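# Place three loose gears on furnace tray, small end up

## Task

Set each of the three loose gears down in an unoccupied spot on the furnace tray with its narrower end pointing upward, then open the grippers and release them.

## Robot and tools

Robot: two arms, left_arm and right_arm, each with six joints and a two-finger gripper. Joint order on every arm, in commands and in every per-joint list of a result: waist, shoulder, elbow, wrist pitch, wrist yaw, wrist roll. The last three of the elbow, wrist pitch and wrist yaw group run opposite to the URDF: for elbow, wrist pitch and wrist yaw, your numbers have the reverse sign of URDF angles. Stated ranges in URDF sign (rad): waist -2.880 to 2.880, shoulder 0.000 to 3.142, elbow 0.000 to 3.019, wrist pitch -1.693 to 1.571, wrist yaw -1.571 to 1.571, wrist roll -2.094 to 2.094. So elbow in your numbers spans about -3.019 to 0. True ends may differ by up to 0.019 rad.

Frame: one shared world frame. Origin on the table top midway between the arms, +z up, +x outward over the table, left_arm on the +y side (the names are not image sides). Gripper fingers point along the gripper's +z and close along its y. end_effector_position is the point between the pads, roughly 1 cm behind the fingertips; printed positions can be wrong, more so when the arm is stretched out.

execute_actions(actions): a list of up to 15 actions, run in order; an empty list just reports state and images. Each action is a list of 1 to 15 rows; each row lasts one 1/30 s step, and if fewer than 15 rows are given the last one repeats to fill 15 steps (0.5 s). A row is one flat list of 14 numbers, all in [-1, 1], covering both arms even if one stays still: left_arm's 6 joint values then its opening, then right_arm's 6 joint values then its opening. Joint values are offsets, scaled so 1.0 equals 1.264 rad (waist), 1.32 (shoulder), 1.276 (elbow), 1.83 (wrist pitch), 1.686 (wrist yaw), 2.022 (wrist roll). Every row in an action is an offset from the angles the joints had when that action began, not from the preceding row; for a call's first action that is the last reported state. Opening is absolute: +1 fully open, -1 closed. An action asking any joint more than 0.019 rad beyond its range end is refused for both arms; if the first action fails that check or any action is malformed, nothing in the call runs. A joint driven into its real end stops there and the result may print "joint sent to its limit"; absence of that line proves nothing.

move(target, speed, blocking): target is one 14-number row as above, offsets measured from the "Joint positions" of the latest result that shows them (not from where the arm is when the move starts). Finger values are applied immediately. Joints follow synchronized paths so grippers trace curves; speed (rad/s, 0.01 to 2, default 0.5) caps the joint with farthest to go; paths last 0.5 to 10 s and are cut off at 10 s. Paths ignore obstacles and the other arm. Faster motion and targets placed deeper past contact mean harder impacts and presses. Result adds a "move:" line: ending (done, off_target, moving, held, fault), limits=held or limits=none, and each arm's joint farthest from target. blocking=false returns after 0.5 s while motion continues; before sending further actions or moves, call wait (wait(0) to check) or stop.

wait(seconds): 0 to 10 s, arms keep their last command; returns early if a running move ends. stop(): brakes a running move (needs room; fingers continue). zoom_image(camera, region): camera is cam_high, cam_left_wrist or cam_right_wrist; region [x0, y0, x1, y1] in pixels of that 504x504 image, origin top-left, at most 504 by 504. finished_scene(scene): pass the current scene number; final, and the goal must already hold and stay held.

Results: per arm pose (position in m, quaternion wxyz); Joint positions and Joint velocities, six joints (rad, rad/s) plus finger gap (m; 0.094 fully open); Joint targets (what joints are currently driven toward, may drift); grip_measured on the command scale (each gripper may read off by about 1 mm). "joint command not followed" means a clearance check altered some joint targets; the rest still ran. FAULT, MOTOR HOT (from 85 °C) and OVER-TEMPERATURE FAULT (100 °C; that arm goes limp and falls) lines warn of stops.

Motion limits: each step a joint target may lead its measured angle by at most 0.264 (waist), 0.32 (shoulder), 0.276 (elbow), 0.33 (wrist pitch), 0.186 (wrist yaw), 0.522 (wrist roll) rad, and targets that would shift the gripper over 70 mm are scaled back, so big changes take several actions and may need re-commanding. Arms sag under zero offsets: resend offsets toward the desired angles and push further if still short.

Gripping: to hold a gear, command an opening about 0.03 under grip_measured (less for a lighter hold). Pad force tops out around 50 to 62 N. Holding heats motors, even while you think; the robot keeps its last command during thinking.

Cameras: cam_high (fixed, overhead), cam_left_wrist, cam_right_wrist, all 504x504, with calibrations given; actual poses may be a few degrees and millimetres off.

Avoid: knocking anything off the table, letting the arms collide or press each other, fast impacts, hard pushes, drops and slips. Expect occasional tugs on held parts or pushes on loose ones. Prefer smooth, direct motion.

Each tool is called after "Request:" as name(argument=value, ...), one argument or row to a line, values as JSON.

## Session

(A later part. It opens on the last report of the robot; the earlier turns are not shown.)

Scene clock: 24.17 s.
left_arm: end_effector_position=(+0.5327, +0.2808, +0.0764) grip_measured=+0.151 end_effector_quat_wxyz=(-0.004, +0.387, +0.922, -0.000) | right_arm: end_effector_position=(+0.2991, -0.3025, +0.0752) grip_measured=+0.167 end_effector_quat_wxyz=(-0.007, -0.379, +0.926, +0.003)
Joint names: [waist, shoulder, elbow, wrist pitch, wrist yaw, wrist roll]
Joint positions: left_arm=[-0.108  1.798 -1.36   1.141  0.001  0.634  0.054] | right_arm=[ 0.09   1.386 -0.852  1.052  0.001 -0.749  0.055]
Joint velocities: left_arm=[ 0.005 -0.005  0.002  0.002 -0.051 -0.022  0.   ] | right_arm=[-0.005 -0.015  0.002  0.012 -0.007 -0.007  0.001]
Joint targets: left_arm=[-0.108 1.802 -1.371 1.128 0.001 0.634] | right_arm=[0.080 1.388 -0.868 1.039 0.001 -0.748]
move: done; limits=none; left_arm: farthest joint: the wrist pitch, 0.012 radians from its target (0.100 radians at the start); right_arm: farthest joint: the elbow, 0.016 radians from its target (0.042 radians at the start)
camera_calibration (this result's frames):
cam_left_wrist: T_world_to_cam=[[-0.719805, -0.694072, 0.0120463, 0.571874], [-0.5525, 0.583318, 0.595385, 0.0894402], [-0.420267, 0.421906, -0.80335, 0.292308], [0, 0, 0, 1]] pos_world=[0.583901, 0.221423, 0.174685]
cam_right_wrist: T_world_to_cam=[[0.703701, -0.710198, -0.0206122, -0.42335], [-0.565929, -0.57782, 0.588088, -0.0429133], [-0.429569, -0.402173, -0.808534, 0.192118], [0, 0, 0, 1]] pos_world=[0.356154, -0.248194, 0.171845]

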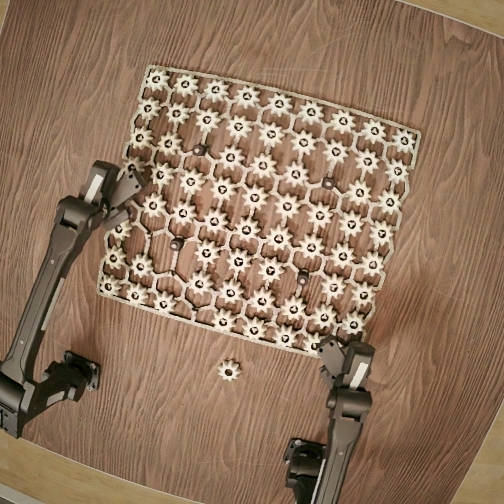

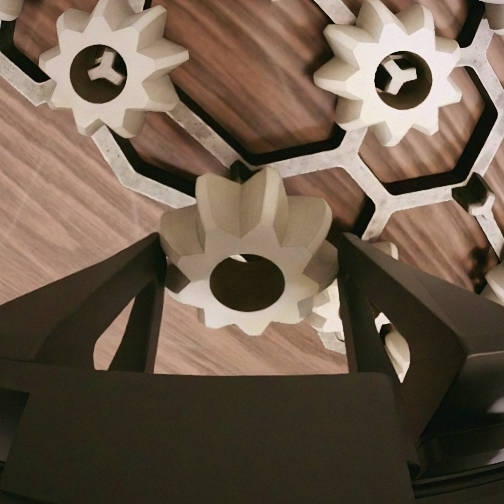

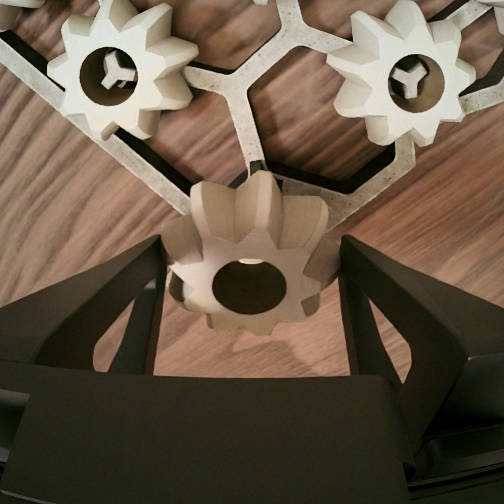

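Request:
move(
  target=[-0.007,0.028,0.0256,-0.0533,0,0,0.11,-0.016,0.038,0.0215,-0.065,0,0,0.12],
  speed=0.25,
)

Scene clock: 26.33 s.
left_arm: end_effector_position=(+0.5334, +0.2807, +0.0464) grip_measured=+0.151 end_effector_quat_wxyz=(+0.001, +0.387, +0.922, +0.001) | right_arm: end_effector_position=(+0.3033, -0.3060, +0.0471) grip_measured=+0.167 end_effector_quat_wxyz=(+0.002, -0.374, +0.928, -0.000)
Joint names: [waist, shoulder, elbow, wrist pitch, wrist yaw, wrist roll]
Joint positions: left_arm=[-0.108  1.829 -1.317  1.056  0.001  0.634  0.054] | right_arm=[ 0.079  1.431 -0.811  0.946  0.001 -0.749  0.055]
Joint velocities: left_arm=[-0.005 -0.005 -0.017  0.012 -0.081  0.022 -0.   ] | right_arm=[ 0.005 -0.005 -0.012 -0.002 -0.007  0.007 -0.   ]
Joint targets: left_arm=[-0.116 1.835 -1.327 1.043 0.001 0.634] | right_arm=[0.070 1.436 -0.824 0.933 0.001 -0.749]
move: done; limits=none; left_arm: farthest joint: the wrist pitch, 0.012 radians from its target (0.097 radians at the start); right_arm: farthest joint: the elbow, 0.014 radians from its target (0.027 radians at the start)
camera_calibration (this result's frames):
cam_left_wrist: T_world_to_cam=[[-0.719898, -0.694057, 0.00564229, 0.572994], [-0.558742, 0.584329, 0.588529, 0.11114], [-0.41177, 0.420529, -0.808456, 0.264589], [0, 0, 0, 1]] pos_world=[0.583546, 0.221481, 0.145267]
cam_right_wrist: T_world_to_cam=[[0.696617, -0.717403, -0.00756933, -0.430015], [-0.582959, -0.572156, 0.576885, -0.0186462], [-0.41819, -0.397455, -0.81679, 0.168259], [0, 0, 0, 1]] pos_world=[0.35905, -0.252287, 0.144934]

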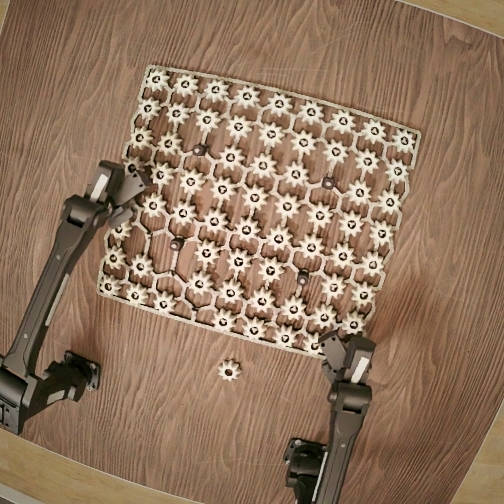

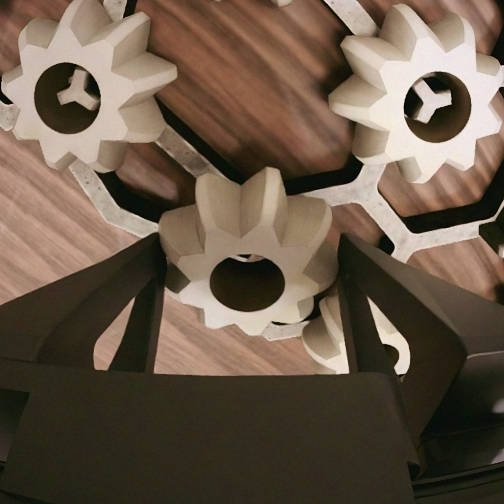

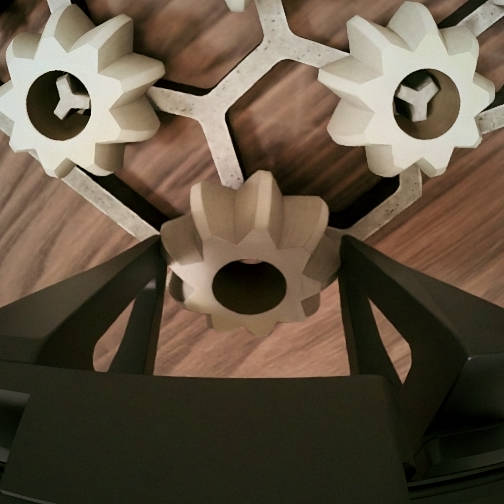

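Request:
move(
  target=[0,0.0238,0.003,-0.027,0,0,0.11,0.011,0.004,-0.014,-0.007,0,0,0.12],
  speed=0.1,
)

Scene clock: 28.43 s.
left_arm: end_effector_position=(+0.5338, +0.2807, +0.0315) grip_measured=+0.151 end_effector_quat_wxyz=(+0.000, +0.387, +0.922, +0.001) | right_arm: end_effector_position=(+0.2990, -0.3050, +0.0443) grip_measured=+0.167 end_effector_quat_wxyz=(-0.002, -0.375, +0.927, +0.001)
Joint names: [waist, shoulder, elbow, wrist pitch, wrist yaw, wrist roll]
Joint positions: left_arm=[-0.108  1.85  -1.304  1.023  0.002  0.634  0.054] | right_arm=[ 0.083  1.431 -0.802  0.946  0.001 -0.749  0.055]
Joint velocities: left_arm=[ 0.005  0.005  0.007  0.032  0.022  0.037 -0.   ] | right_arm=[0.005 0.005 0.012 0.007 0.007 0.007 0.001]
Joint targets: left_arm=[-0.108 1.860 -1.313 1.007 0.001 0.634] | right_arm=[0.094 1.436 -0.829 0.934 0.001 -0.749]
move: off_target (right_arm); limits=none; left_arm: farthest joint: the wrist pitch, 0.017 radians from its target (0.049 radians at the start); right_arm: farthest joint: the elbow, 0.027 radians from its target (0.018 radians at the start)
camera_calibration (this result's frames):
cam_left_wrist: T_world_to_cam=[[-0.719886, -0.694064, 0.00617535, 0.573358], [-0.557705, 0.583705, 0.59013, 0.11961], [-0.413193, 0.421383, -0.807284, 0.253158], [0, 0, 0, 1]] pos_world=[0.584063, 0.221454, 0.130245]
cam_right_wrist: T_world_to_cam=[[0.698705, -0.715276, -0.0138305, -0.42603], [-0.575905, -0.573823, 0.582289, -0.0218267], [-0.424434, -0.398883, -0.812864, 0.165784], [0, 0, 0, 1]] pos_world=[0.355464, -0.251125, 0.141577]

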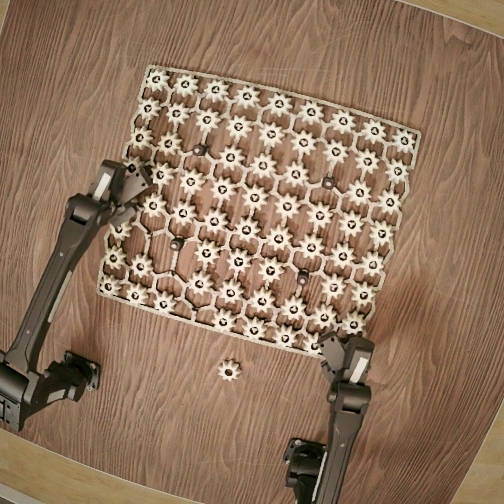

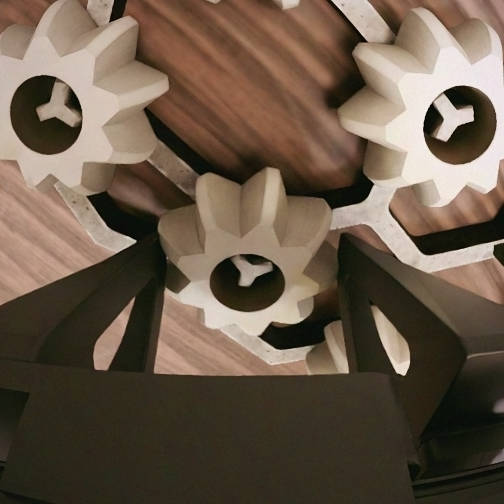

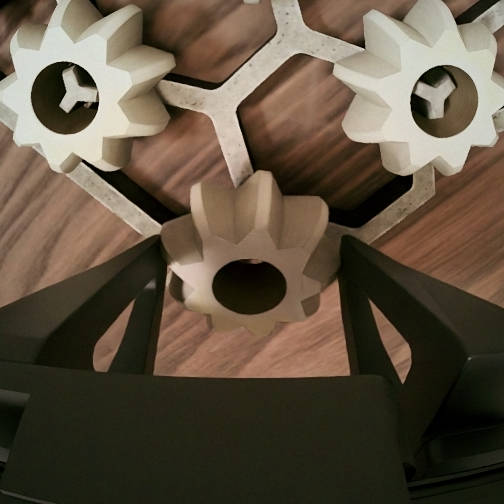

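Request:
move(
  target=[0,0.013,-0.007,-0.011,0,0,0.11,0,0.025,0.002,-0.035,0,0,0.12],
  speed=0.1,
)

Scene clock: 30.20 s.
left_arm: end_effector_position=(+0.5329, +0.2809, +0.0304) grip_measured=+0.151 end_effector_quat_wxyz=(+0.000, +0.387, +0.922, +0.001) | right_arm: end_effector_position=(+0.3018, -0.3049, +0.0316) grip_measured=+0.167 end_effector_quat_wxyz=(+0.002, -0.375, +0.927, -0.000)
Joint names: [waist, shoulder, elbow, wrist pitch, wrist yaw, wrist roll]
Joint positions: left_arm=[-0.108  1.85  -1.301  1.021  0.002  0.634  0.054] | right_arm=[ 0.083  1.457 -0.787  0.897  0.001 -0.749  0.055]
Joint velocities: left_arm=[-0.005 -0.005  0.002 -0.012 -0.022 -0.051 -0.   ] | right_arm=[-0.005 -0.005 -0.007 -0.002  0.022  0.007 -0.   ]
Joint targets: left_arm=[-0.108 1.867 -1.313 1.003 0.002 0.634] | right_arm=[0.083 1.464 -0.799 0.882 0.001 -0.749]
move: done; limits=none; left_arm: farthest joint: the wrist pitch, 0.018 radians from its target (0.021 radians at the start); right_arm: farthest joint: the wrist pitch, 0.015 radians from its target (0.064 radians at the start)
camera_calibration (this result's frames):
cam_left_wrist: T_world_to_cam=[[-0.719882, -0.694065, 0.0066328, 0.572826], [-0.557261, 0.583633, 0.590621, 0.119478], [-0.413801, 0.421481, -0.806921, 0.252126], [0, 0, 0, 1]] pos_world=[0.583278, 0.221581, 0.12908]
cam_right_wrist: T_world_to_cam=[[0.698803, -0.715274, -0.00756933, -0.428362], [-0.581211, -0.573932, 0.576885, -0.0110433], [-0.416975, -0.39873, -0.81679, 0.154613], [0, 0, 0, 1]] pos_world=[0.357392, -0.251085, 0.129415]

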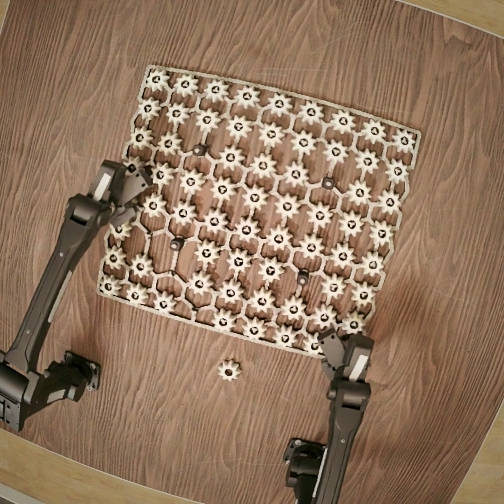

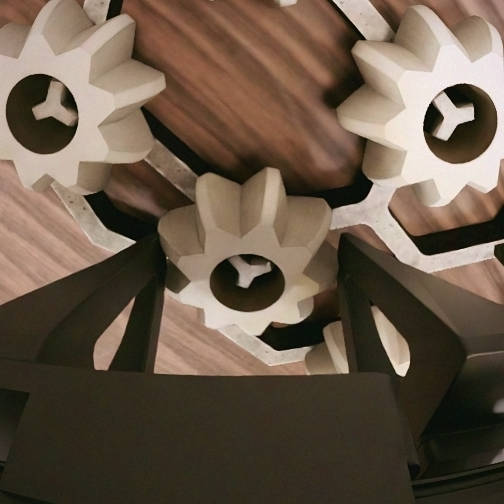

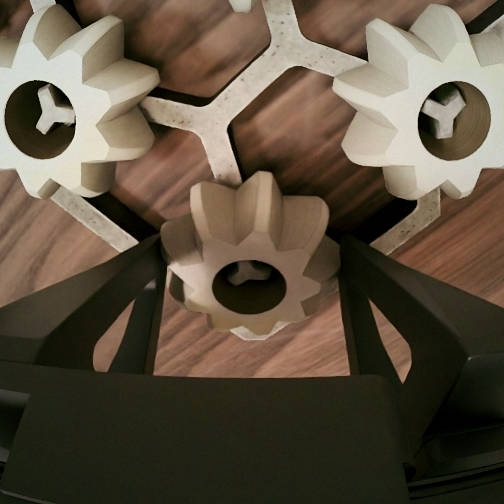

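Request:
execute_actions(
  actions=[
    [[0,0.004,-0.009,-0.004,0,0,0.17,0,0.012,-0.009,-0.012,0,0,0.12],[0,0.004,-0.009,-0.004,0,0,0.19,0,0.014,-0.009,-0.014,0,0,0.12],[0,0.004,-0.009,-0.004,0,0,0.21,0,0.016,-0.009,-0.016,0,0,0.12],[0,0.004,-0.009,-0.004,0,0,0.23,0,0.016,-0.009,-0.016,0,0,0.12],[0,0.004,-0.009,-0.004,0,0,0.25,0,0.016,-0.009,-0.016,0,0,0.12],[0,0.004,-0.009,-0.004,0,0,0.27,0,0.016,-0.009,-0.016,0,0,0.12],[0,0.004,-0.009,-0.004,0,0,0.29,0,0.016,-0.009,-0.016,0,0,0.12],[0,0.004,-0.009,-0.004,0,0,0.31,0,0.016,-0.009,-0.016,0,0,0.12],[0,0.004,-0.009,-0.004,0,0,0.33,0,0.016,-0.009,-0.016,0,0,0.12],[0,0.004,-0.009,-0.004,0,0,0.35,0,0.016,-0.009,-0.016,0,0,0.12],[0,0.004,-0.009,-0.004,0,0,0.37,0,0.016,-0.009,-0.016,0,0,0.12],[0,0.004,-0.009,-0.004,0,0,0.39,0,0.016,-0.009,-0.016,0,0,0.12],[0,0.004,-0.009,-0.004,0,0,0.41,0,0.016,-0.009,-0.016,0,0,0.12],[0,0.004,-0.009,-0.004,0,0,0.43,0,0.016,-0.009,-0.016,0,0,0.12],[0,0.004,-0.009,-0.004,0,0,0.45,0,0.016,-0.009,-0.016,0,0,0.12]],
  ],
)

Scene clock: 31.57 s.
left_arm: end_effector_position=(+0.5329, +0.2809, +0.0304) grip_measured=+0.438 end_effector_quat_wxyz=(+0.000, +0.387, +0.922, +0.001) | right_arm: end_effector_position=(+0.3023, -0.3048, +0.0304) grip_measured=+0.167 end_effector_quat_wxyz=(+0.002, -0.375, +0.927, -0.000)
Joint names: [waist, shoulder, elbow, wrist pitch, wrist yaw, wrist roll]
Joint positions: left_arm=[-0.108  1.85  -1.301  1.021  0.002  0.634  0.068] | right_arm=[ 0.083  1.46  -0.787  0.894  0.002 -0.749  0.055]
Joint velocities: left_arm=[-0.015  0.005  0.012  0.007  0.051  0.022  0.019] | right_arm=[ 0.005 -0.024  0.012 -0.002 -0.066 -0.022 -0.001]
Joint targets: left_arm=[-0.108 1.856 -1.312 1.013 0.002 0.634] | right_arm=[0.083 1.478 -0.799 0.868 0.001 -0.749]
camera_calibration (this result's frames):
cam_left_wrist: T_world_to_cam=[[-0.719882, -0.694065, 0.0066328, 0.572826], [-0.557261, 0.583633, 0.590621, 0.119478], [-0.413801, 0.421481, -0.806921, 0.252126], [0, 0, 0, 1]] pos_world=[0.583278, 0.221581, 0.12908]
cam_right_wrist: T_world_to_cam=[[0.698802, -0.715266, -0.0083868, -0.428566], [-0.58098, -0.574369, 0.576682, -0.0101776], [-0.417298, -0.398114, -0.816925, 0.15414], [0, 0, 0, 1]] pos_world=[0.357892, -0.251018, 0.128196]

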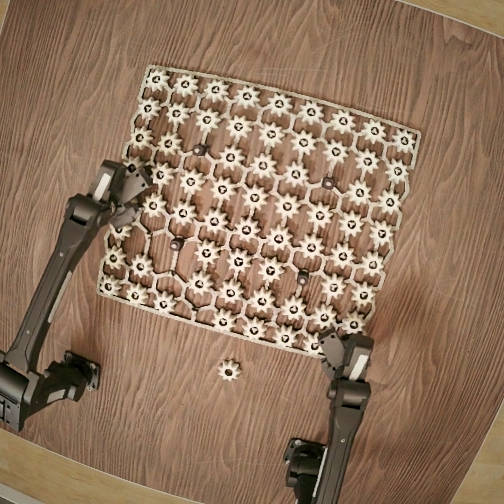

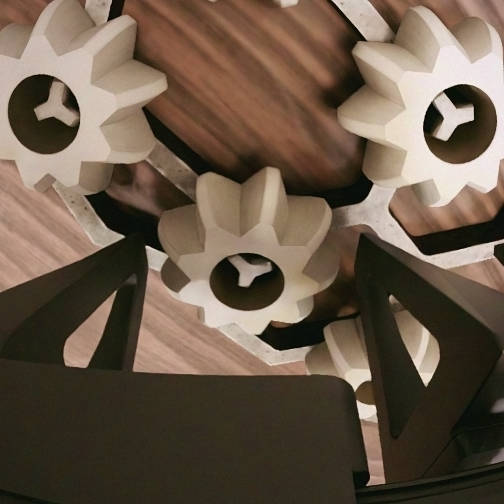

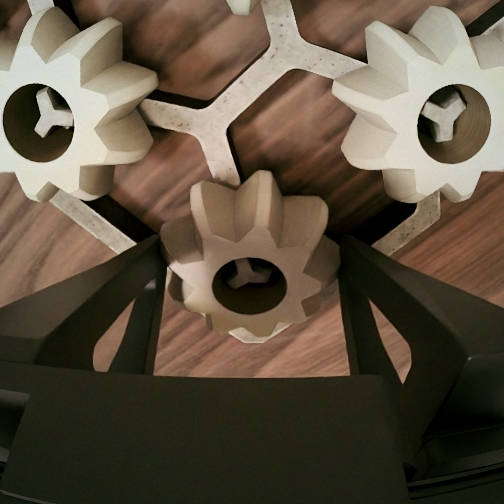

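Request:
execute_actions(
  actions=[
    [[0,-0.02,-0.045,0,0,0,0.44,0,0.006,-0.009,-0.008,0,0,0.18],[0,-0.023,-0.053,0.007,0,0,0.44,0,0.006,-0.009,-0.008,0,0,0.2],[0,-0.026,-0.061,0.014,0,0,0.44,0,0.006,-0.009,-0.008,0,0,0.22],[0,-0.029,-0.069,0.021,0,0,0.44,0,0.006,-0.009,-0.008,0,0,0.24],[0,-0.032,-0.077,0.028,0,0,0.44,0,0.006,-0.009,-0.008,0,0,0.26],[0,-0.035,-0.085,0.035,0,0,0.44,0,0.006,-0.009,-0.008,0,0,0.28],[0,-0.038,-0.093,0.042,0,0,0.44,0,0.006,-0.009,-0.008,0,0,0.3],[0,-0.041,-0.101,0.049,0,0,0.44,0,0.006,-0.009,-0.008,0,0,0.32],[0,-0.044,-0.109,0.056,0,0,0.44,0,0.006,-0.009,-0.008,0,0,0.34],[0,-0.047,-0.117,0.063,0,0,0.44,0,0.006,-0.009,-0.008,0,0,0.36],[0,-0.05,-0.125,0.07,0,0,0.44,0,0.006,-0.009,-0.008,0,0,0.38],[0,-0.053,-0.133,0.077,0,0,0.44,0,0.006,-0.009,-0.008,0,0,0.4],[0,-0.056,-0.141,0.084,0,0,0.44,0,0.006,-0.009,-0.008,0,0,0.42],[0,-0.059,-0.149,0.09,0,0,0.44,0,0.006,-0.009,-0.008,0,0,0.44],[0,-0.06,-0.15,0.09,0,0,0.44,0,0.006,-0.009,-0.008,0,0,0.45]],
  ],
)

Scene clock: 32.83 s.
left_arm: end_effector_position=(+0.5549, +0.2773, +0.0935) grip_measured=+0.442 end_effector_quat_wxyz=(+0.013, +0.387, +0.922, +0.004) | right_arm: end_effector_position=(+0.3026, -0.3048, +0.0304) grip_measured=+0.443 end_effector_quat_wxyz=(+0.003, -0.375, +0.927, -0.000)
Joint names: [waist, shoulder, elbow, wrist pitch, wrist yaw, wrist roll]
Joint positions: left_arm=[-0.108  1.813 -1.43   1.161  0.002  0.634  0.068] | right_arm=[ 0.083  1.46  -0.787  0.892  0.002 -0.749  0.068]
Joint velocities: left_arm=[-0.005 -0.2   -0.256  0.227  0.007  0.037 -0.001] | right_arm=[ 0.005 -0.015  0.002 -0.002  0.022 -0.066  0.012]
Joint targets: left_arm=[-0.108 1.771 -1.492 1.185 0.002 0.634] | right_arm=[0.083 1.468 -0.799 0.879 0.001 -0.749]
camera_calibration (this result's frames):
cam_left_wrist: T_world_to_cam=[[-0.719842, -0.694072, -0.00960705, 0.587267], [-0.572816, 0.586154, 0.572979, 0.106105], [-0.392057, 0.417958, -0.819514, 0.303773], [0, 0, 0, 1]] pos_world=[0.602614, 0.218447, 0.193793]
cam_right_wrist: T_world_to_cam=[[0.698812, -0.715265, -0.0076041, -0.428785], [-0.581639, -0.574383, 0.576004, -0.00979535], [-0.416363, -0.398095, -0.817412, 0.153999], [0, 0, 0, 1]] pos_world=[0.358062, -0.251015, 0.128262]

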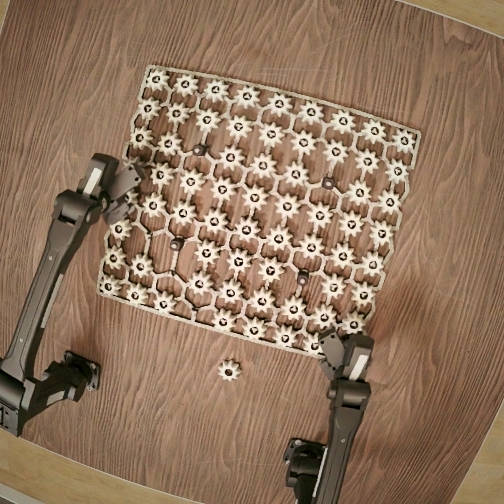

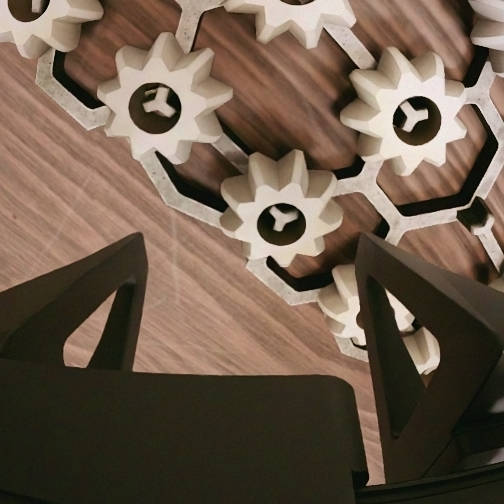

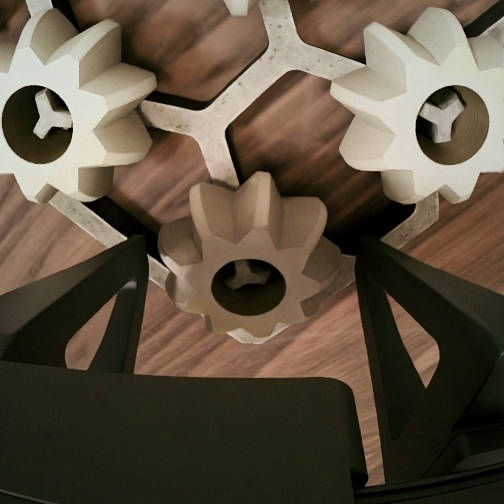

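Request:
execute_actions(
  actions=[
    [[0,-0.035,-0.047,0.01,0,0,0.5,0,-0.022,-0.04,0.006,0,0,0.45],[0,-0.038,-0.047,0.01,0,0,0.5,0,-0.029,-0.048,0.016,0,0,0.45],[0,-0.041,-0.047,0.01,0,0,0.5,0,-0.036,-0.056,0.026,0,0,0.45],[0,-0.044,-0.047,0.01,0,0,0.5,0,-0.043,-0.064,0.036,0,0,0.45],[0,-0.047,-0.047,0.01,0,0,0.5,0,-0.05,-0.072,0.046,0,0,0.45],[0,-0.05,-0.047,0.01,0,0,0.5,0,-0.057,-0.08,0.057,0,0,0.45],[0,-0.053,-0.047,0.01,0,0,0.5,0,-0.064,-0.088,0.067,0,0,0.45],[0,-0.056,-0.047,0.01,0,0,0.5,0,-0.071,-0.096,0.077,0,0,0.45],[0,-0.059,-0.047,0.01,0,0,0.5,0,-0.078,-0.104,0.088,0,0,0.45],[0,-0.062,-0.047,0.01,0,0,0.5,0,-0.085,-0.112,0.098,0,0,0.45],[0,-0.065,-0.047,0.01,0,0,0.5,0,-0.092,-0.121,0.108,0,0,0.45],[0,-0.068,-0.047,0.01,0,0,0.5,0,-0.099,-0.13,0.118,0,0,0.45],[0,-0.071,-0.047,0.01,0,0,0.5,0,-0.106,-0.139,0.128,0,0,0.45],[0,-0.074,-0.047,0.01,0,0,0.5,0,-0.112,-0.148,0.138,0,0,0.45],[0,-0.077,-0.047,0.01,0,0,0.5,0,-0.117,-0.155,0.148,0,0,0.45]],
  ],
)

Scene clock: 34.83 s.
left_arm: end_effector_position=(+0.5598, +0.2765, +0.1291) grip_measured=+0.498 end_effector_quat_wxyz=(+0.042, +0.387, +0.921, +0.011) | right_arm: end_effector_position=(+0.3154, -0.3045, +0.1153) grip_measured=+0.448 end_effector_quat_wxyz=(+0.019, -0.375, +0.927, -0.007)
Joint names: [waist, shoulder, elbow, wrist pitch, wrist yaw, wrist roll]
Joint positions: left_arm=[-0.108  1.758 -1.45   1.175  0.002  0.634  0.07 ] | right_arm=[ 0.083  1.338 -0.924  1.116  0.002 -0.749  0.068]
Joint velocities: left_arm=[ 0.015 -0.171  0.012  0.007 -0.066  0.007  0.002] | right_arm=[-0.015 -0.278 -0.325  0.545 -0.066  0.007 -0.001]
Joint targets: left_arm=[-0.108 1.712 -1.490 1.179 0.002 0.634] | right_arm=[0.083 1.306 -0.985 1.163 0.002 -0.749]
camera_calibration (this result's frames):
cam_left_wrist: T_world_to_cam=[[-0.718213, -0.694336, -0.0454756, 0.594355], [-0.605504, 0.591451, 0.532494, 0.111018], [-0.342833, 0.40998, -0.845211, 0.313148], [0, 0, 0, 1]] pos_world=[0.601453, 0.218636, 0.232589]
cam_right_wrist: T_world_to_cam=[[0.698645, -0.715269, 0.0169205, -0.439648], [-0.601904, -0.5748, 0.554361, -0.0423728], [-0.386791, -0.397486, -0.832104, 0.221384], [0, 0, 0, 1]] pos_world=[0.367283, -0.250825, 0.215144]

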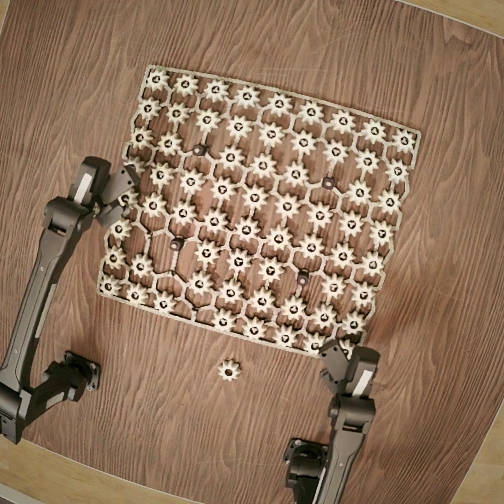

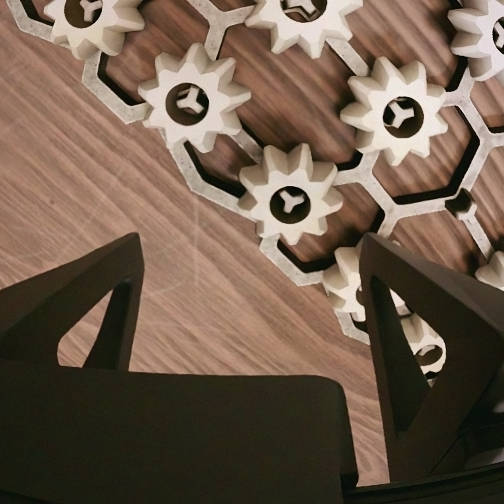

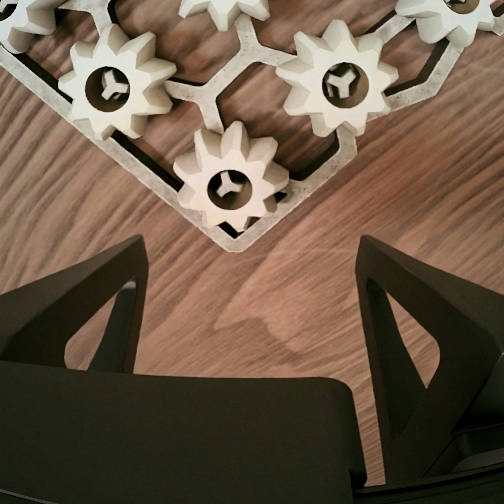

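Request:
move(
  target=[-0.854,-0.176,0.233,-0.014,0,-0.316,0.6,-0.16,-0.024,-0.045,0.026,0,0,0.45],
  speed=0.9,
)

Scene clock: 37.77 s.
left_arm: end_effector_position=(+0.1588, -0.0513, +0.1163) grip_measured=+0.598 end_effector_quat_wxyz=(+0.004, +0.590, +0.807, -0.002) | right_arm: end_effector_position=(+0.3098, -0.3744, +0.1316) grip_measured=+0.448 end_effector_quat_wxyz=(+0.024, -0.283, +0.959, -0.011)
Joint names: [waist, shoulder, elbow, wrist pitch, wrist yaw, wrist roll]
Joint positions: left_arm=[-1.199  1.552 -1.154  1.163  0.001  0.01   0.075] | right_arm=[-0.112  1.312 -0.946  1.152  0.002 -0.749  0.068]
Joint velocities: left_arm=[-0.024 -0.015 -0.007  0.007 -0.037  0.022  0.   ] | right_arm=[-0.015 -0.015 -0.007  0.012  0.037 -0.007  0.   ]
Joint targets: left_arm=[-1.187 1.526 -1.153 1.150 0.001 -0.005] | right_arm=[-0.120 1.306 -0.981 1.163 0.002 -0.749]
move: off_target (left_arm, right_arm); limits=none; left_arm: farthest joint: the shoulder, 0.027 radians from its target (0.209 radians at the start); right_arm: farthest joint: the elbow, 0.036 radians from its target (0.033 radians at the start)
camera_calibration (this result's frames):
cam_left_wrist: T_world_to_cam=[[-0.955268, -0.295646, 0.00752854, 0.130097], [-0.236093, 0.777681, 0.582643, 0.0140174], [-0.178111, 0.554803, -0.812693, 0.276784], [0, 0, 0, 1]] pos_world=[0.176886, -0.125999, 0.215794]
cam_right_wrist: T_world_to_cam=[[0.546638, -0.837011, 0.0244837, -0.485487], [-0.707847, -0.446267, 0.547539, -0.0130916], [-0.44737, -0.316637, -0.836422, 0.254618], [0, 0, 0, 1]] pos_world=[0.370027, -0.331579, 0.232023]

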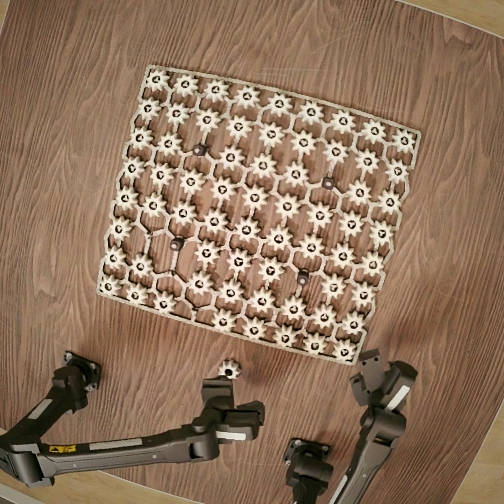

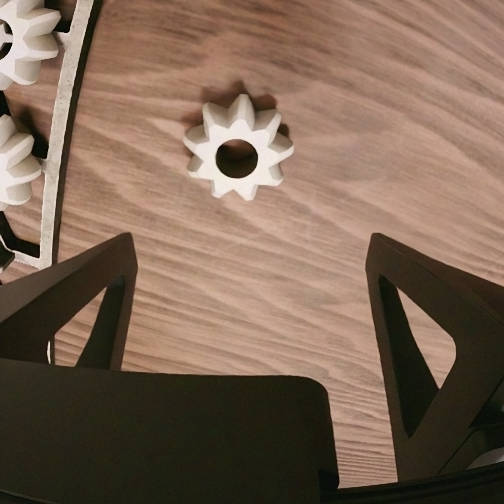

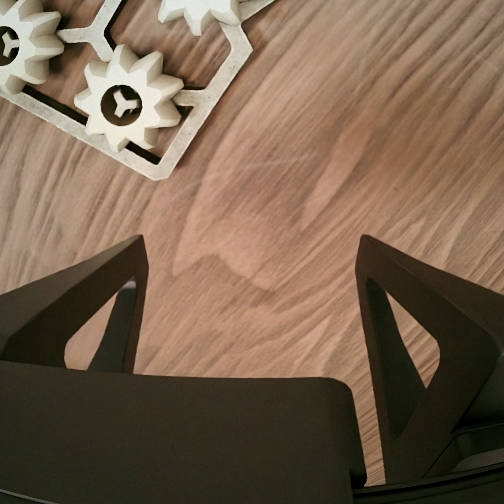

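Request:
move(
  target=[0.020,0.106,0.093,-0.150,0,0,0.6,0,0,-0.025,0,0,0,0.45],
  speed=0.4,
)

Scene clock: 39.93 s.
left_arm: end_effector_position=(+0.1656, -0.0532, +0.0243) grip_measured=+0.598 end_effector_quat_wxyz=(+0.010, +0.584, +0.811, -0.007) | right_arm: end_effector_position=(+0.3093, -0.3743, +0.1312) grip_measured=+0.448 end_effector_quat_wxyz=(+0.023, -0.283, +0.959, -0.011)
Joint names: [waist, shoulder, elbow, wrist pitch, wrist yaw, wrist roll]
Joint positions: left_arm=[-1.186  1.678 -1.033  0.902  0.001  0.009  0.075] | right_arm=[-0.112  1.312 -0.945  1.152  0.002 -0.749  0.068]
Joint velocities: left_arm=[-0.005 -0.005 -0.007  0.007  0.007  0.007 -0.   ] | right_arm=[-0.005 -0.005 -0.002 -0.002 -0.037 -0.007 -0.   ]
Joint targets: left_arm=[-1.174 1.693 -1.035 0.889 0.001 0.010] | right_arm=[-0.112 1.312 -0.978 1.152 0.002 -0.749]
move: off_target (right_arm); limits=none; left_arm: farthest joint: the shoulder, 0.014 radians from its target (0.140 radians at the start); right_arm: farthest joint: the elbow, 0.033 radians from its target (0.032 radians at the start)
camera_calibration (this result's frames):
cam_left_wrist: T_world_to_cam=[[-0.951154, -0.308633, 0.00726036, 0.135383], [-0.249545, 0.782475, 0.570491, 0.0734357], [-0.181753, 0.540813, -0.821272, 0.204352], [0, 0, 0, 1]] pos_world=[0.184237, -0.126194, 0.124951]
cam_right_wrist: T_world_to_cam=[[0.546665, -0.837016, 0.0237014, -0.485085], [-0.707229, -0.446376, 0.548248, -0.0134565], [-0.448313, -0.316471, -0.83598, 0.254392], [0, 0, 0, 1]] pos_world=[0.369709, -0.331523, 0.231541]

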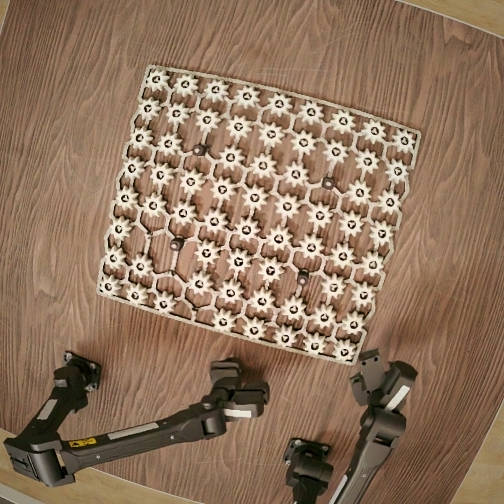

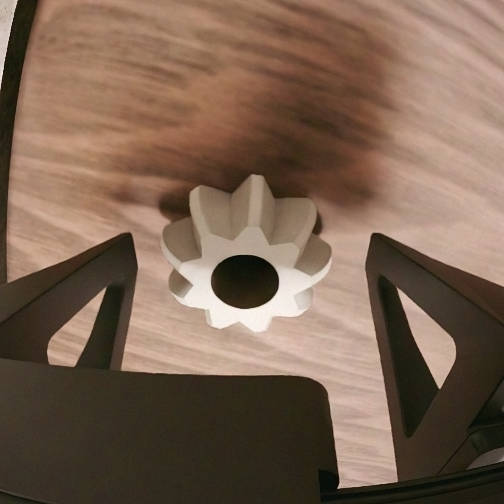

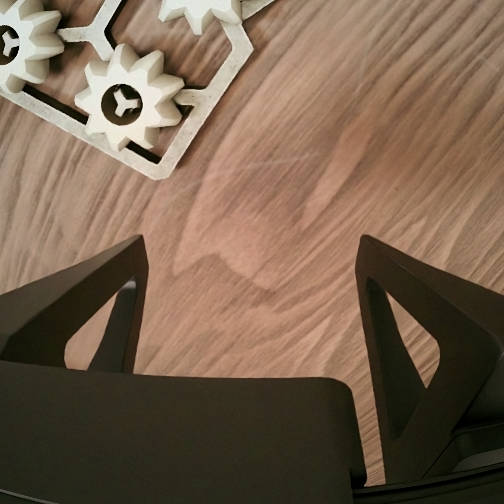

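Request:
execute_actions(
  actions=[
    [[0.014,0.014,0.002,0,0,0,0.6,0,0,-0.026,0,0,0,0.45],[0.014,0.016,0.003,0,0,0,0.6,0,0,-0.026,0,0,0,0.45],[0.014,0.018,0.004,0,0,0,0.6,0,0,-0.026,0,0,0,0.45],[0.014,0.02,0.004,0,0,0,0.6,0,0,-0.026,0,0,0,0.45],[0.014,0.022,0.004,0,0,0,0.6,0,0,-0.026,0,0,0,0.45]],
  ],
)

Scene clock: 41.40 s.
left_arm: end_effector_position=(+0.1674, -0.0521, +0.0224) grip_measured=+0.598 end_effector_quat_wxyz=(+0.008, +0.582, +0.813, -0.005) | right_arm: end_effector_position=(+0.3093, -0.3743, +0.1312) grip_measured=+0.448 end_effector_quat_wxyz=(+0.023, -0.283, +0.959, -0.011)
Joint names: [waist, shoulder, elbow, wrist pitch, wrist yaw, wrist roll]
Joint positions: left_arm=[-1.181  1.683 -1.033  0.902  0.001  0.009  0.075] | right_arm=[-0.112  1.312 -0.945  1.152  0.002 -0.749  0.068]
Joint velocities: left_arm=[-0.005 -0.005 -0.017  0.002 -0.022  0.037 -0.001] | right_arm=[-0.015 -0.005 -0.007 -0.007 -0.007 -0.022 -0.   ]
Joint targets: left_arm=[-1.168 1.707 -1.028 0.902 0.001 0.009] | right_arm=[-0.112 1.312 -0.978 1.152 0.002 -0.749]
camera_calibration (this result's frames):
cam_left_wrist: T_world_to_cam=[[-0.94972, -0.313015, 0.00734413, 0.136934], [-0.252258, 0.778852, 0.574244, 0.074267], [-0.185467, 0.543518, -0.818652, 0.20319], [0, 0, 0, 1]] pos_world=[0.186469, -0.125418, 0.122689]
cam_right_wrist: T_world_to_cam=[[0.546665, -0.837016, 0.0237014, -0.485085], [-0.707229, -0.446376, 0.548248, -0.0134565], [-0.448313, -0.316471, -0.83598, 0.254392], [0, 0, 0, 1]] pos_world=[0.369709, -0.331523, 0.231541]

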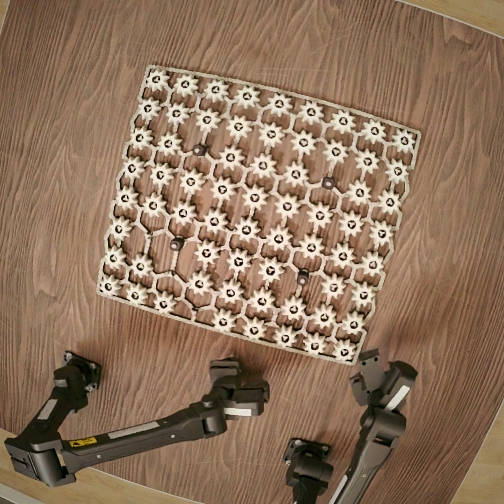

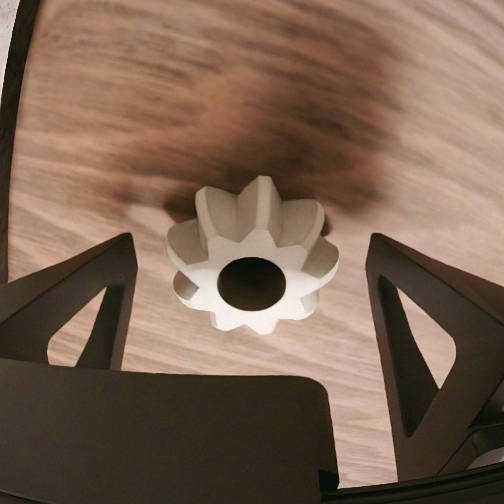

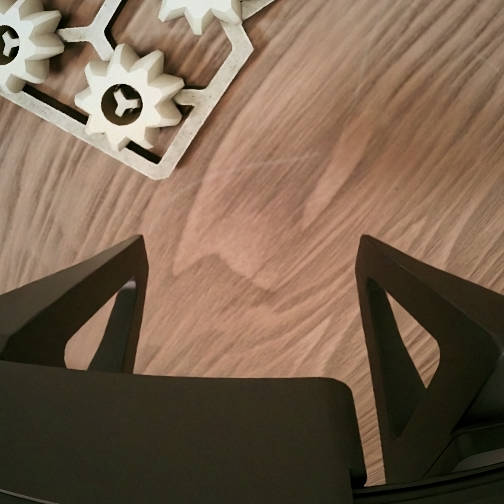

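Request:
execute_actions(
  actions=[
    [[0,0.02,0.006,0,0,0,0.6,0,0,-0.026,0,0,0,0.45],[0,0.022,0.008,0,0,0,0.6,0,0,-0.026,0,0,0,0.45],[0,0.024,0.010,0,0,0,0.6,0,0,-0.026,0,0,0,0.45],[0,0.026,0.011,0,0,0,0.6,0,0,-0.026,0,0,0,0.45]],
  ],
)

Scene clock: 42.43 s.
left_arm: end_effector_position=(+0.1648, -0.0447, +0.0132) grip_measured=+0.598 end_effector_quat_wxyz=(-0.002, +0.582, +0.813, +0.002) | right_arm: end_effector_position=(+0.3093, -0.3743, +0.1312) grip_measured=+0.448 end_effector_quat_wxyz=(+0.023, -0.283, +0.959, -0.011)
Joint names: [waist, shoulder, elbow, wrist pitch, wrist yaw, wrist roll]
Joint positions: left_arm=[-1.181  1.695 -1.02   0.902  0.001  0.009  0.075] | right_arm=[-0.112  1.312 -0.945  1.152  0.002 -0.749  0.068]
Joint velocities: left_arm=[0.005 0.005 0.007 0.032 0.037 0.081 0.001] | right_arm=[-0.015 -0.005 -0.007  0.007  0.022 -0.022  0.   ]
Joint targets: left_arm=[-1.181 1.717 -1.019 0.902 0.001 0.009] | right_arm=[-0.112 1.312 -0.978 1.152 0.002 -0.749]
camera_calibration (this result's frames):
cam_left_wrist: T_world_to_cam=[[-0.949655, -0.313201, 0.00781586, 0.136834], [-0.247247, 0.764533, 0.595279, 0.0714259], [-0.192417, 0.563377, -0.803481, 0.19294], [0, 0, 0, 1]] pos_world=[0.184729, -0.120449, 0.111436]
cam_right_wrist: T_world_to_cam=[[0.546665, -0.837016, 0.0237014, -0.485085], [-0.707229, -0.446376, 0.548248, -0.0134565], [-0.448313, -0.316471, -0.83598, 0.254392], [0, 0, 0, 1]] pos_world=[0.369709, -0.331523, 0.231541]

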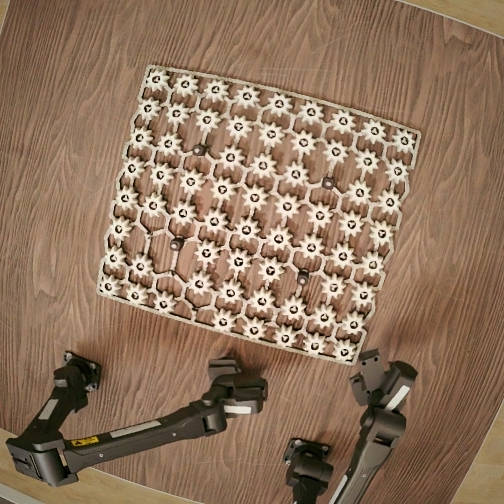

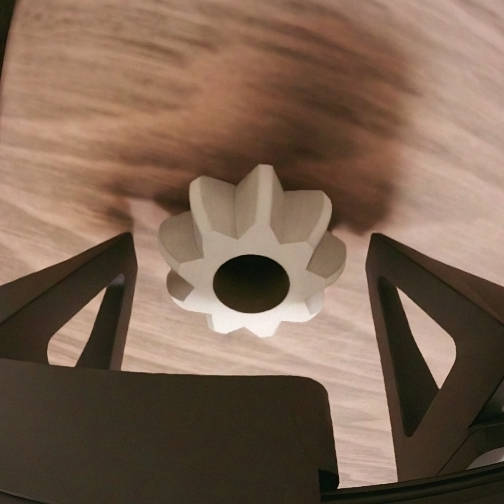

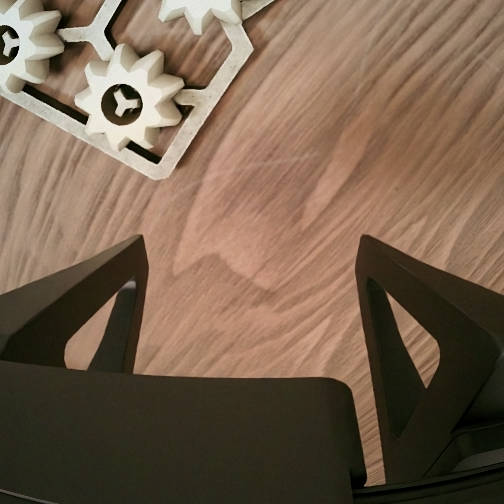

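Request:
execute_actions(
  actions=[
    [[0,0.004,-0.006,0,0,0,0.45,0,0,-0.026,0,0,0,0.45],[0,0.004,-0.006,0,0,0,0.4,0,0,-0.026,0,0,0,0.45],[0,0.004,-0.006,0,0,0,0.35,0,0,-0.026,0,0,0,0.45],[0,0.004,-0.006,0,0,0,0.31,0,0,-0.026,0,0,0,0.45],[0,0.004,-0.006,0,0,0,0.28,0,0,-0.026,0,0,0,0.45],[0,0.004,-0.006,0,0,0,0.25,0,0,-0.026,0,0,0,0.45],[0,0.004,-0.006,0,0,0,0.23,0,0,-0.026,0,0,0,0.45],[0,0.004,-0.006,0,0,0,0.21,0,0,-0.026,0,0,0,0.45],[0,0.004,-0.006,0,0,0,0.19,0,0,-0.026,0,0,0,0.45],[0,0.004,-0.006,0,0,0,0.17,0,0,-0.026,0,0,0,0.45],[0,0.004,-0.006,0,0,0,0.15,0,0,-0.026,0,0,0,0.45],[0,0.004,-0.006,0,0,0,0.13,0,0,-0.026,0,0,0,0.45],[0,0.004,-0.006,0,0,0,0.12,0,0,-0.026,0,0,0,0.45],[0,0.004,-0.006,0,0,0,0.11,0,0,-0.026,0,0,0,0.45],[0,0.004,-0.006,0,0,0,0.11,0,0,-0.026,0,0,0,0.45]],
  ],
)

Scene clock: 43.60 s.
left_arm: end_effector_position=(+0.1646, -0.0447, +0.0132) grip_measured=+0.183 end_effector_quat_wxyz=(-0.003, +0.582, +0.813, +0.002) | right_arm: end_effector_position=(+0.3093, -0.3743, +0.1312) grip_measured=+0.448 end_effector_quat_wxyz=(+0.023, -0.283, +0.959, -0.011)
Joint names: [waist, shoulder, elbow, wrist pitch, wrist yaw, wrist roll]
Joint positions: left_arm=[-1.181  1.695 -1.02   0.902 -0.001  0.009  0.056] | right_arm=[-0.112  1.312 -0.945  1.152  0.002 -0.749  0.068]
Joint velocities: left_arm=[-0.005  0.005  0.007  0.012 -0.007 -0.051 -0.   ] | right_arm=[ 0.005 -0.024  0.017 -0.002  0.022 -0.051 -0.   ]
Joint targets: left_arm=[-1.181 1.700 -1.027 0.902 0.001 0.009] | right_arm=[-0.112 1.312 -0.978 1.152 0.002 -0.749]
camera_calibration (this result's frames):
cam_left_wrist: T_world_to_cam=[[-0.949643, -0.313204, 0.00896004, 0.13662], [-0.24661, 0.764757, 0.595257, 0.0713351], [-0.193289, 0.563072, -0.803486, 0.193071], [0, 0, 0, 1]] pos_world=[0.184651, -0.120477, 0.111443]
cam_right_wrist: T_world_to_cam=[[0.546665, -0.837016, 0.0237014, -0.485085], [-0.707229, -0.446376, 0.548248, -0.0134565], [-0.448313, -0.316471, -0.83598, 0.254392], [0, 0, 0, 1]] pos_world=[0.369709, -0.331523, 0.231541]

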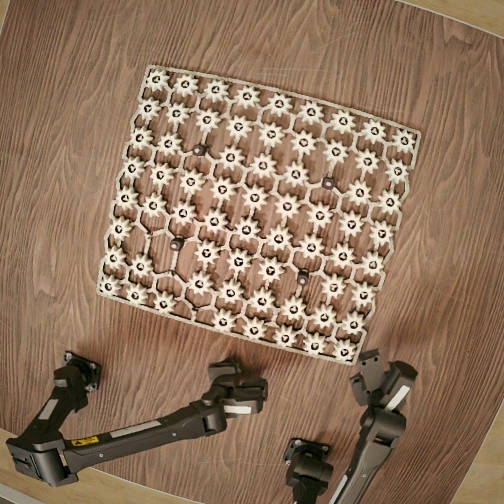

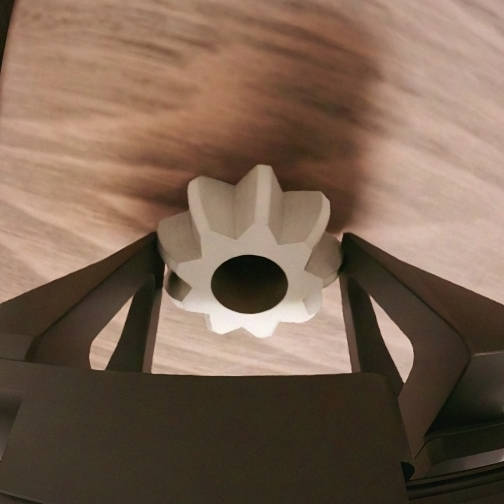

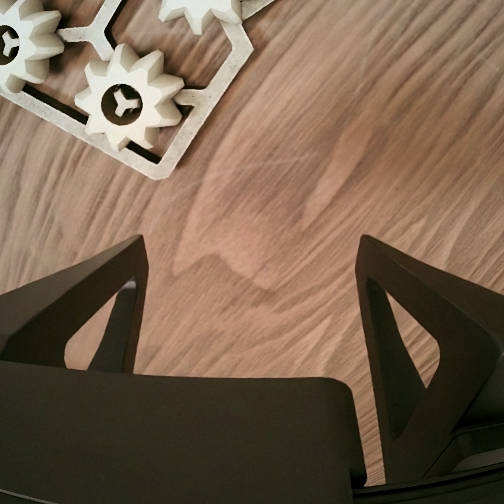

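Request:
move(
  target=[0,-0.128,-0.14,0.144,0,0,0.13,0,0,-0.026,0,0,0,0.45],
  speed=0.45,
)

Scene clock: 45.17 s.
left_arm: end_effector_position=(+0.1662, -0.0493, +0.1186) grip_measured=+0.183 end_effector_quat_wxyz=(+0.008, +0.582, +0.813, -0.006) | right_arm: end_effector_position=(+0.3089, -0.3742, +0.1308) grip_measured=+0.448 end_effector_quat_wxyz=(+0.023, -0.283, +0.959, -0.010)
Joint names: [waist, shoulder, elbow, wrist pitch, wrist yaw, wrist roll]
Joint positions: left_arm=[-1.181  1.544 -1.15   1.156 -0.001  0.009  0.056] | right_arm=[-0.112  1.312 -0.944  1.152  0.002 -0.749  0.068]
Joint velocities: left_arm=[-0.015 -0.005  0.002 -0.002  0.022  0.051 -0.   ] | right_arm=[-0.005 -0.005 -0.017 -0.007  0.007  0.022 -0.   ]
Joint targets: left_arm=[-1.181 1.526 -1.198 1.165 -0.001 0.009] | right_arm=[-0.112 1.312 -0.978 1.152 0.002 -0.749]
move: off_target (left_arm, right_arm); limits=none; left_arm: farthest joint: the elbow, 0.048 radians from its target (0.179 radians at the start); right_arm: farthest joint: the elbow, 0.035 radians from its target (0.033 radians at the start)
camera_calibration (this result's frames):
cam_left_wrist: T_world_to_cam=[[-0.949723, -0.312979, 0.00846017, 0.135846], [-0.25191, 0.7799, 0.572972, 0.0167356], [-0.185926, 0.542033, -0.819531, 0.280314], [0, 0, 0, 1]] pos_world=[0.18535, -0.122475, 0.218988]
cam_right_wrist: T_world_to_cam=[[0.546692, -0.83702, 0.0229191, -0.484683], [-0.706611, -0.446484, 0.548956, -0.013821], [-0.449255, -0.316305, -0.835537, 0.254165], [0, 0, 0, 1]] pos_world=[0.369391, -0.331467, 0.23106]

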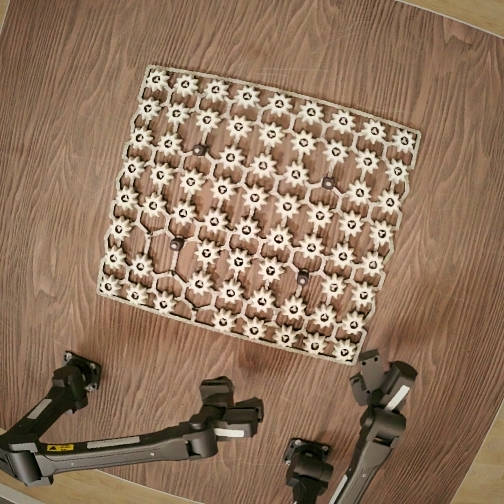

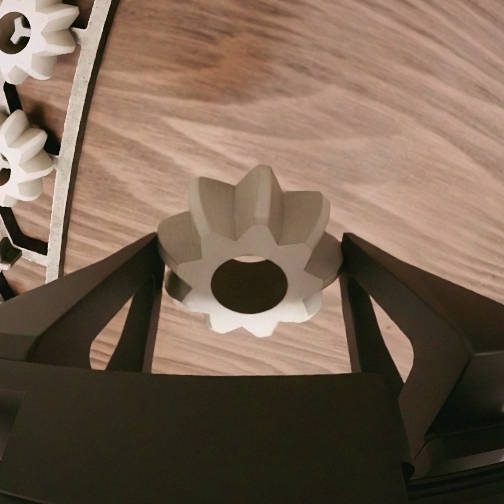

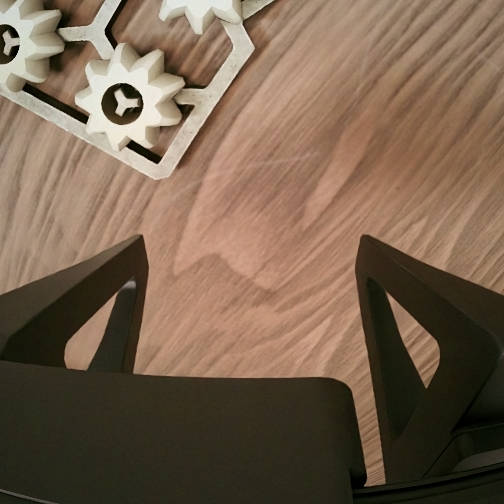

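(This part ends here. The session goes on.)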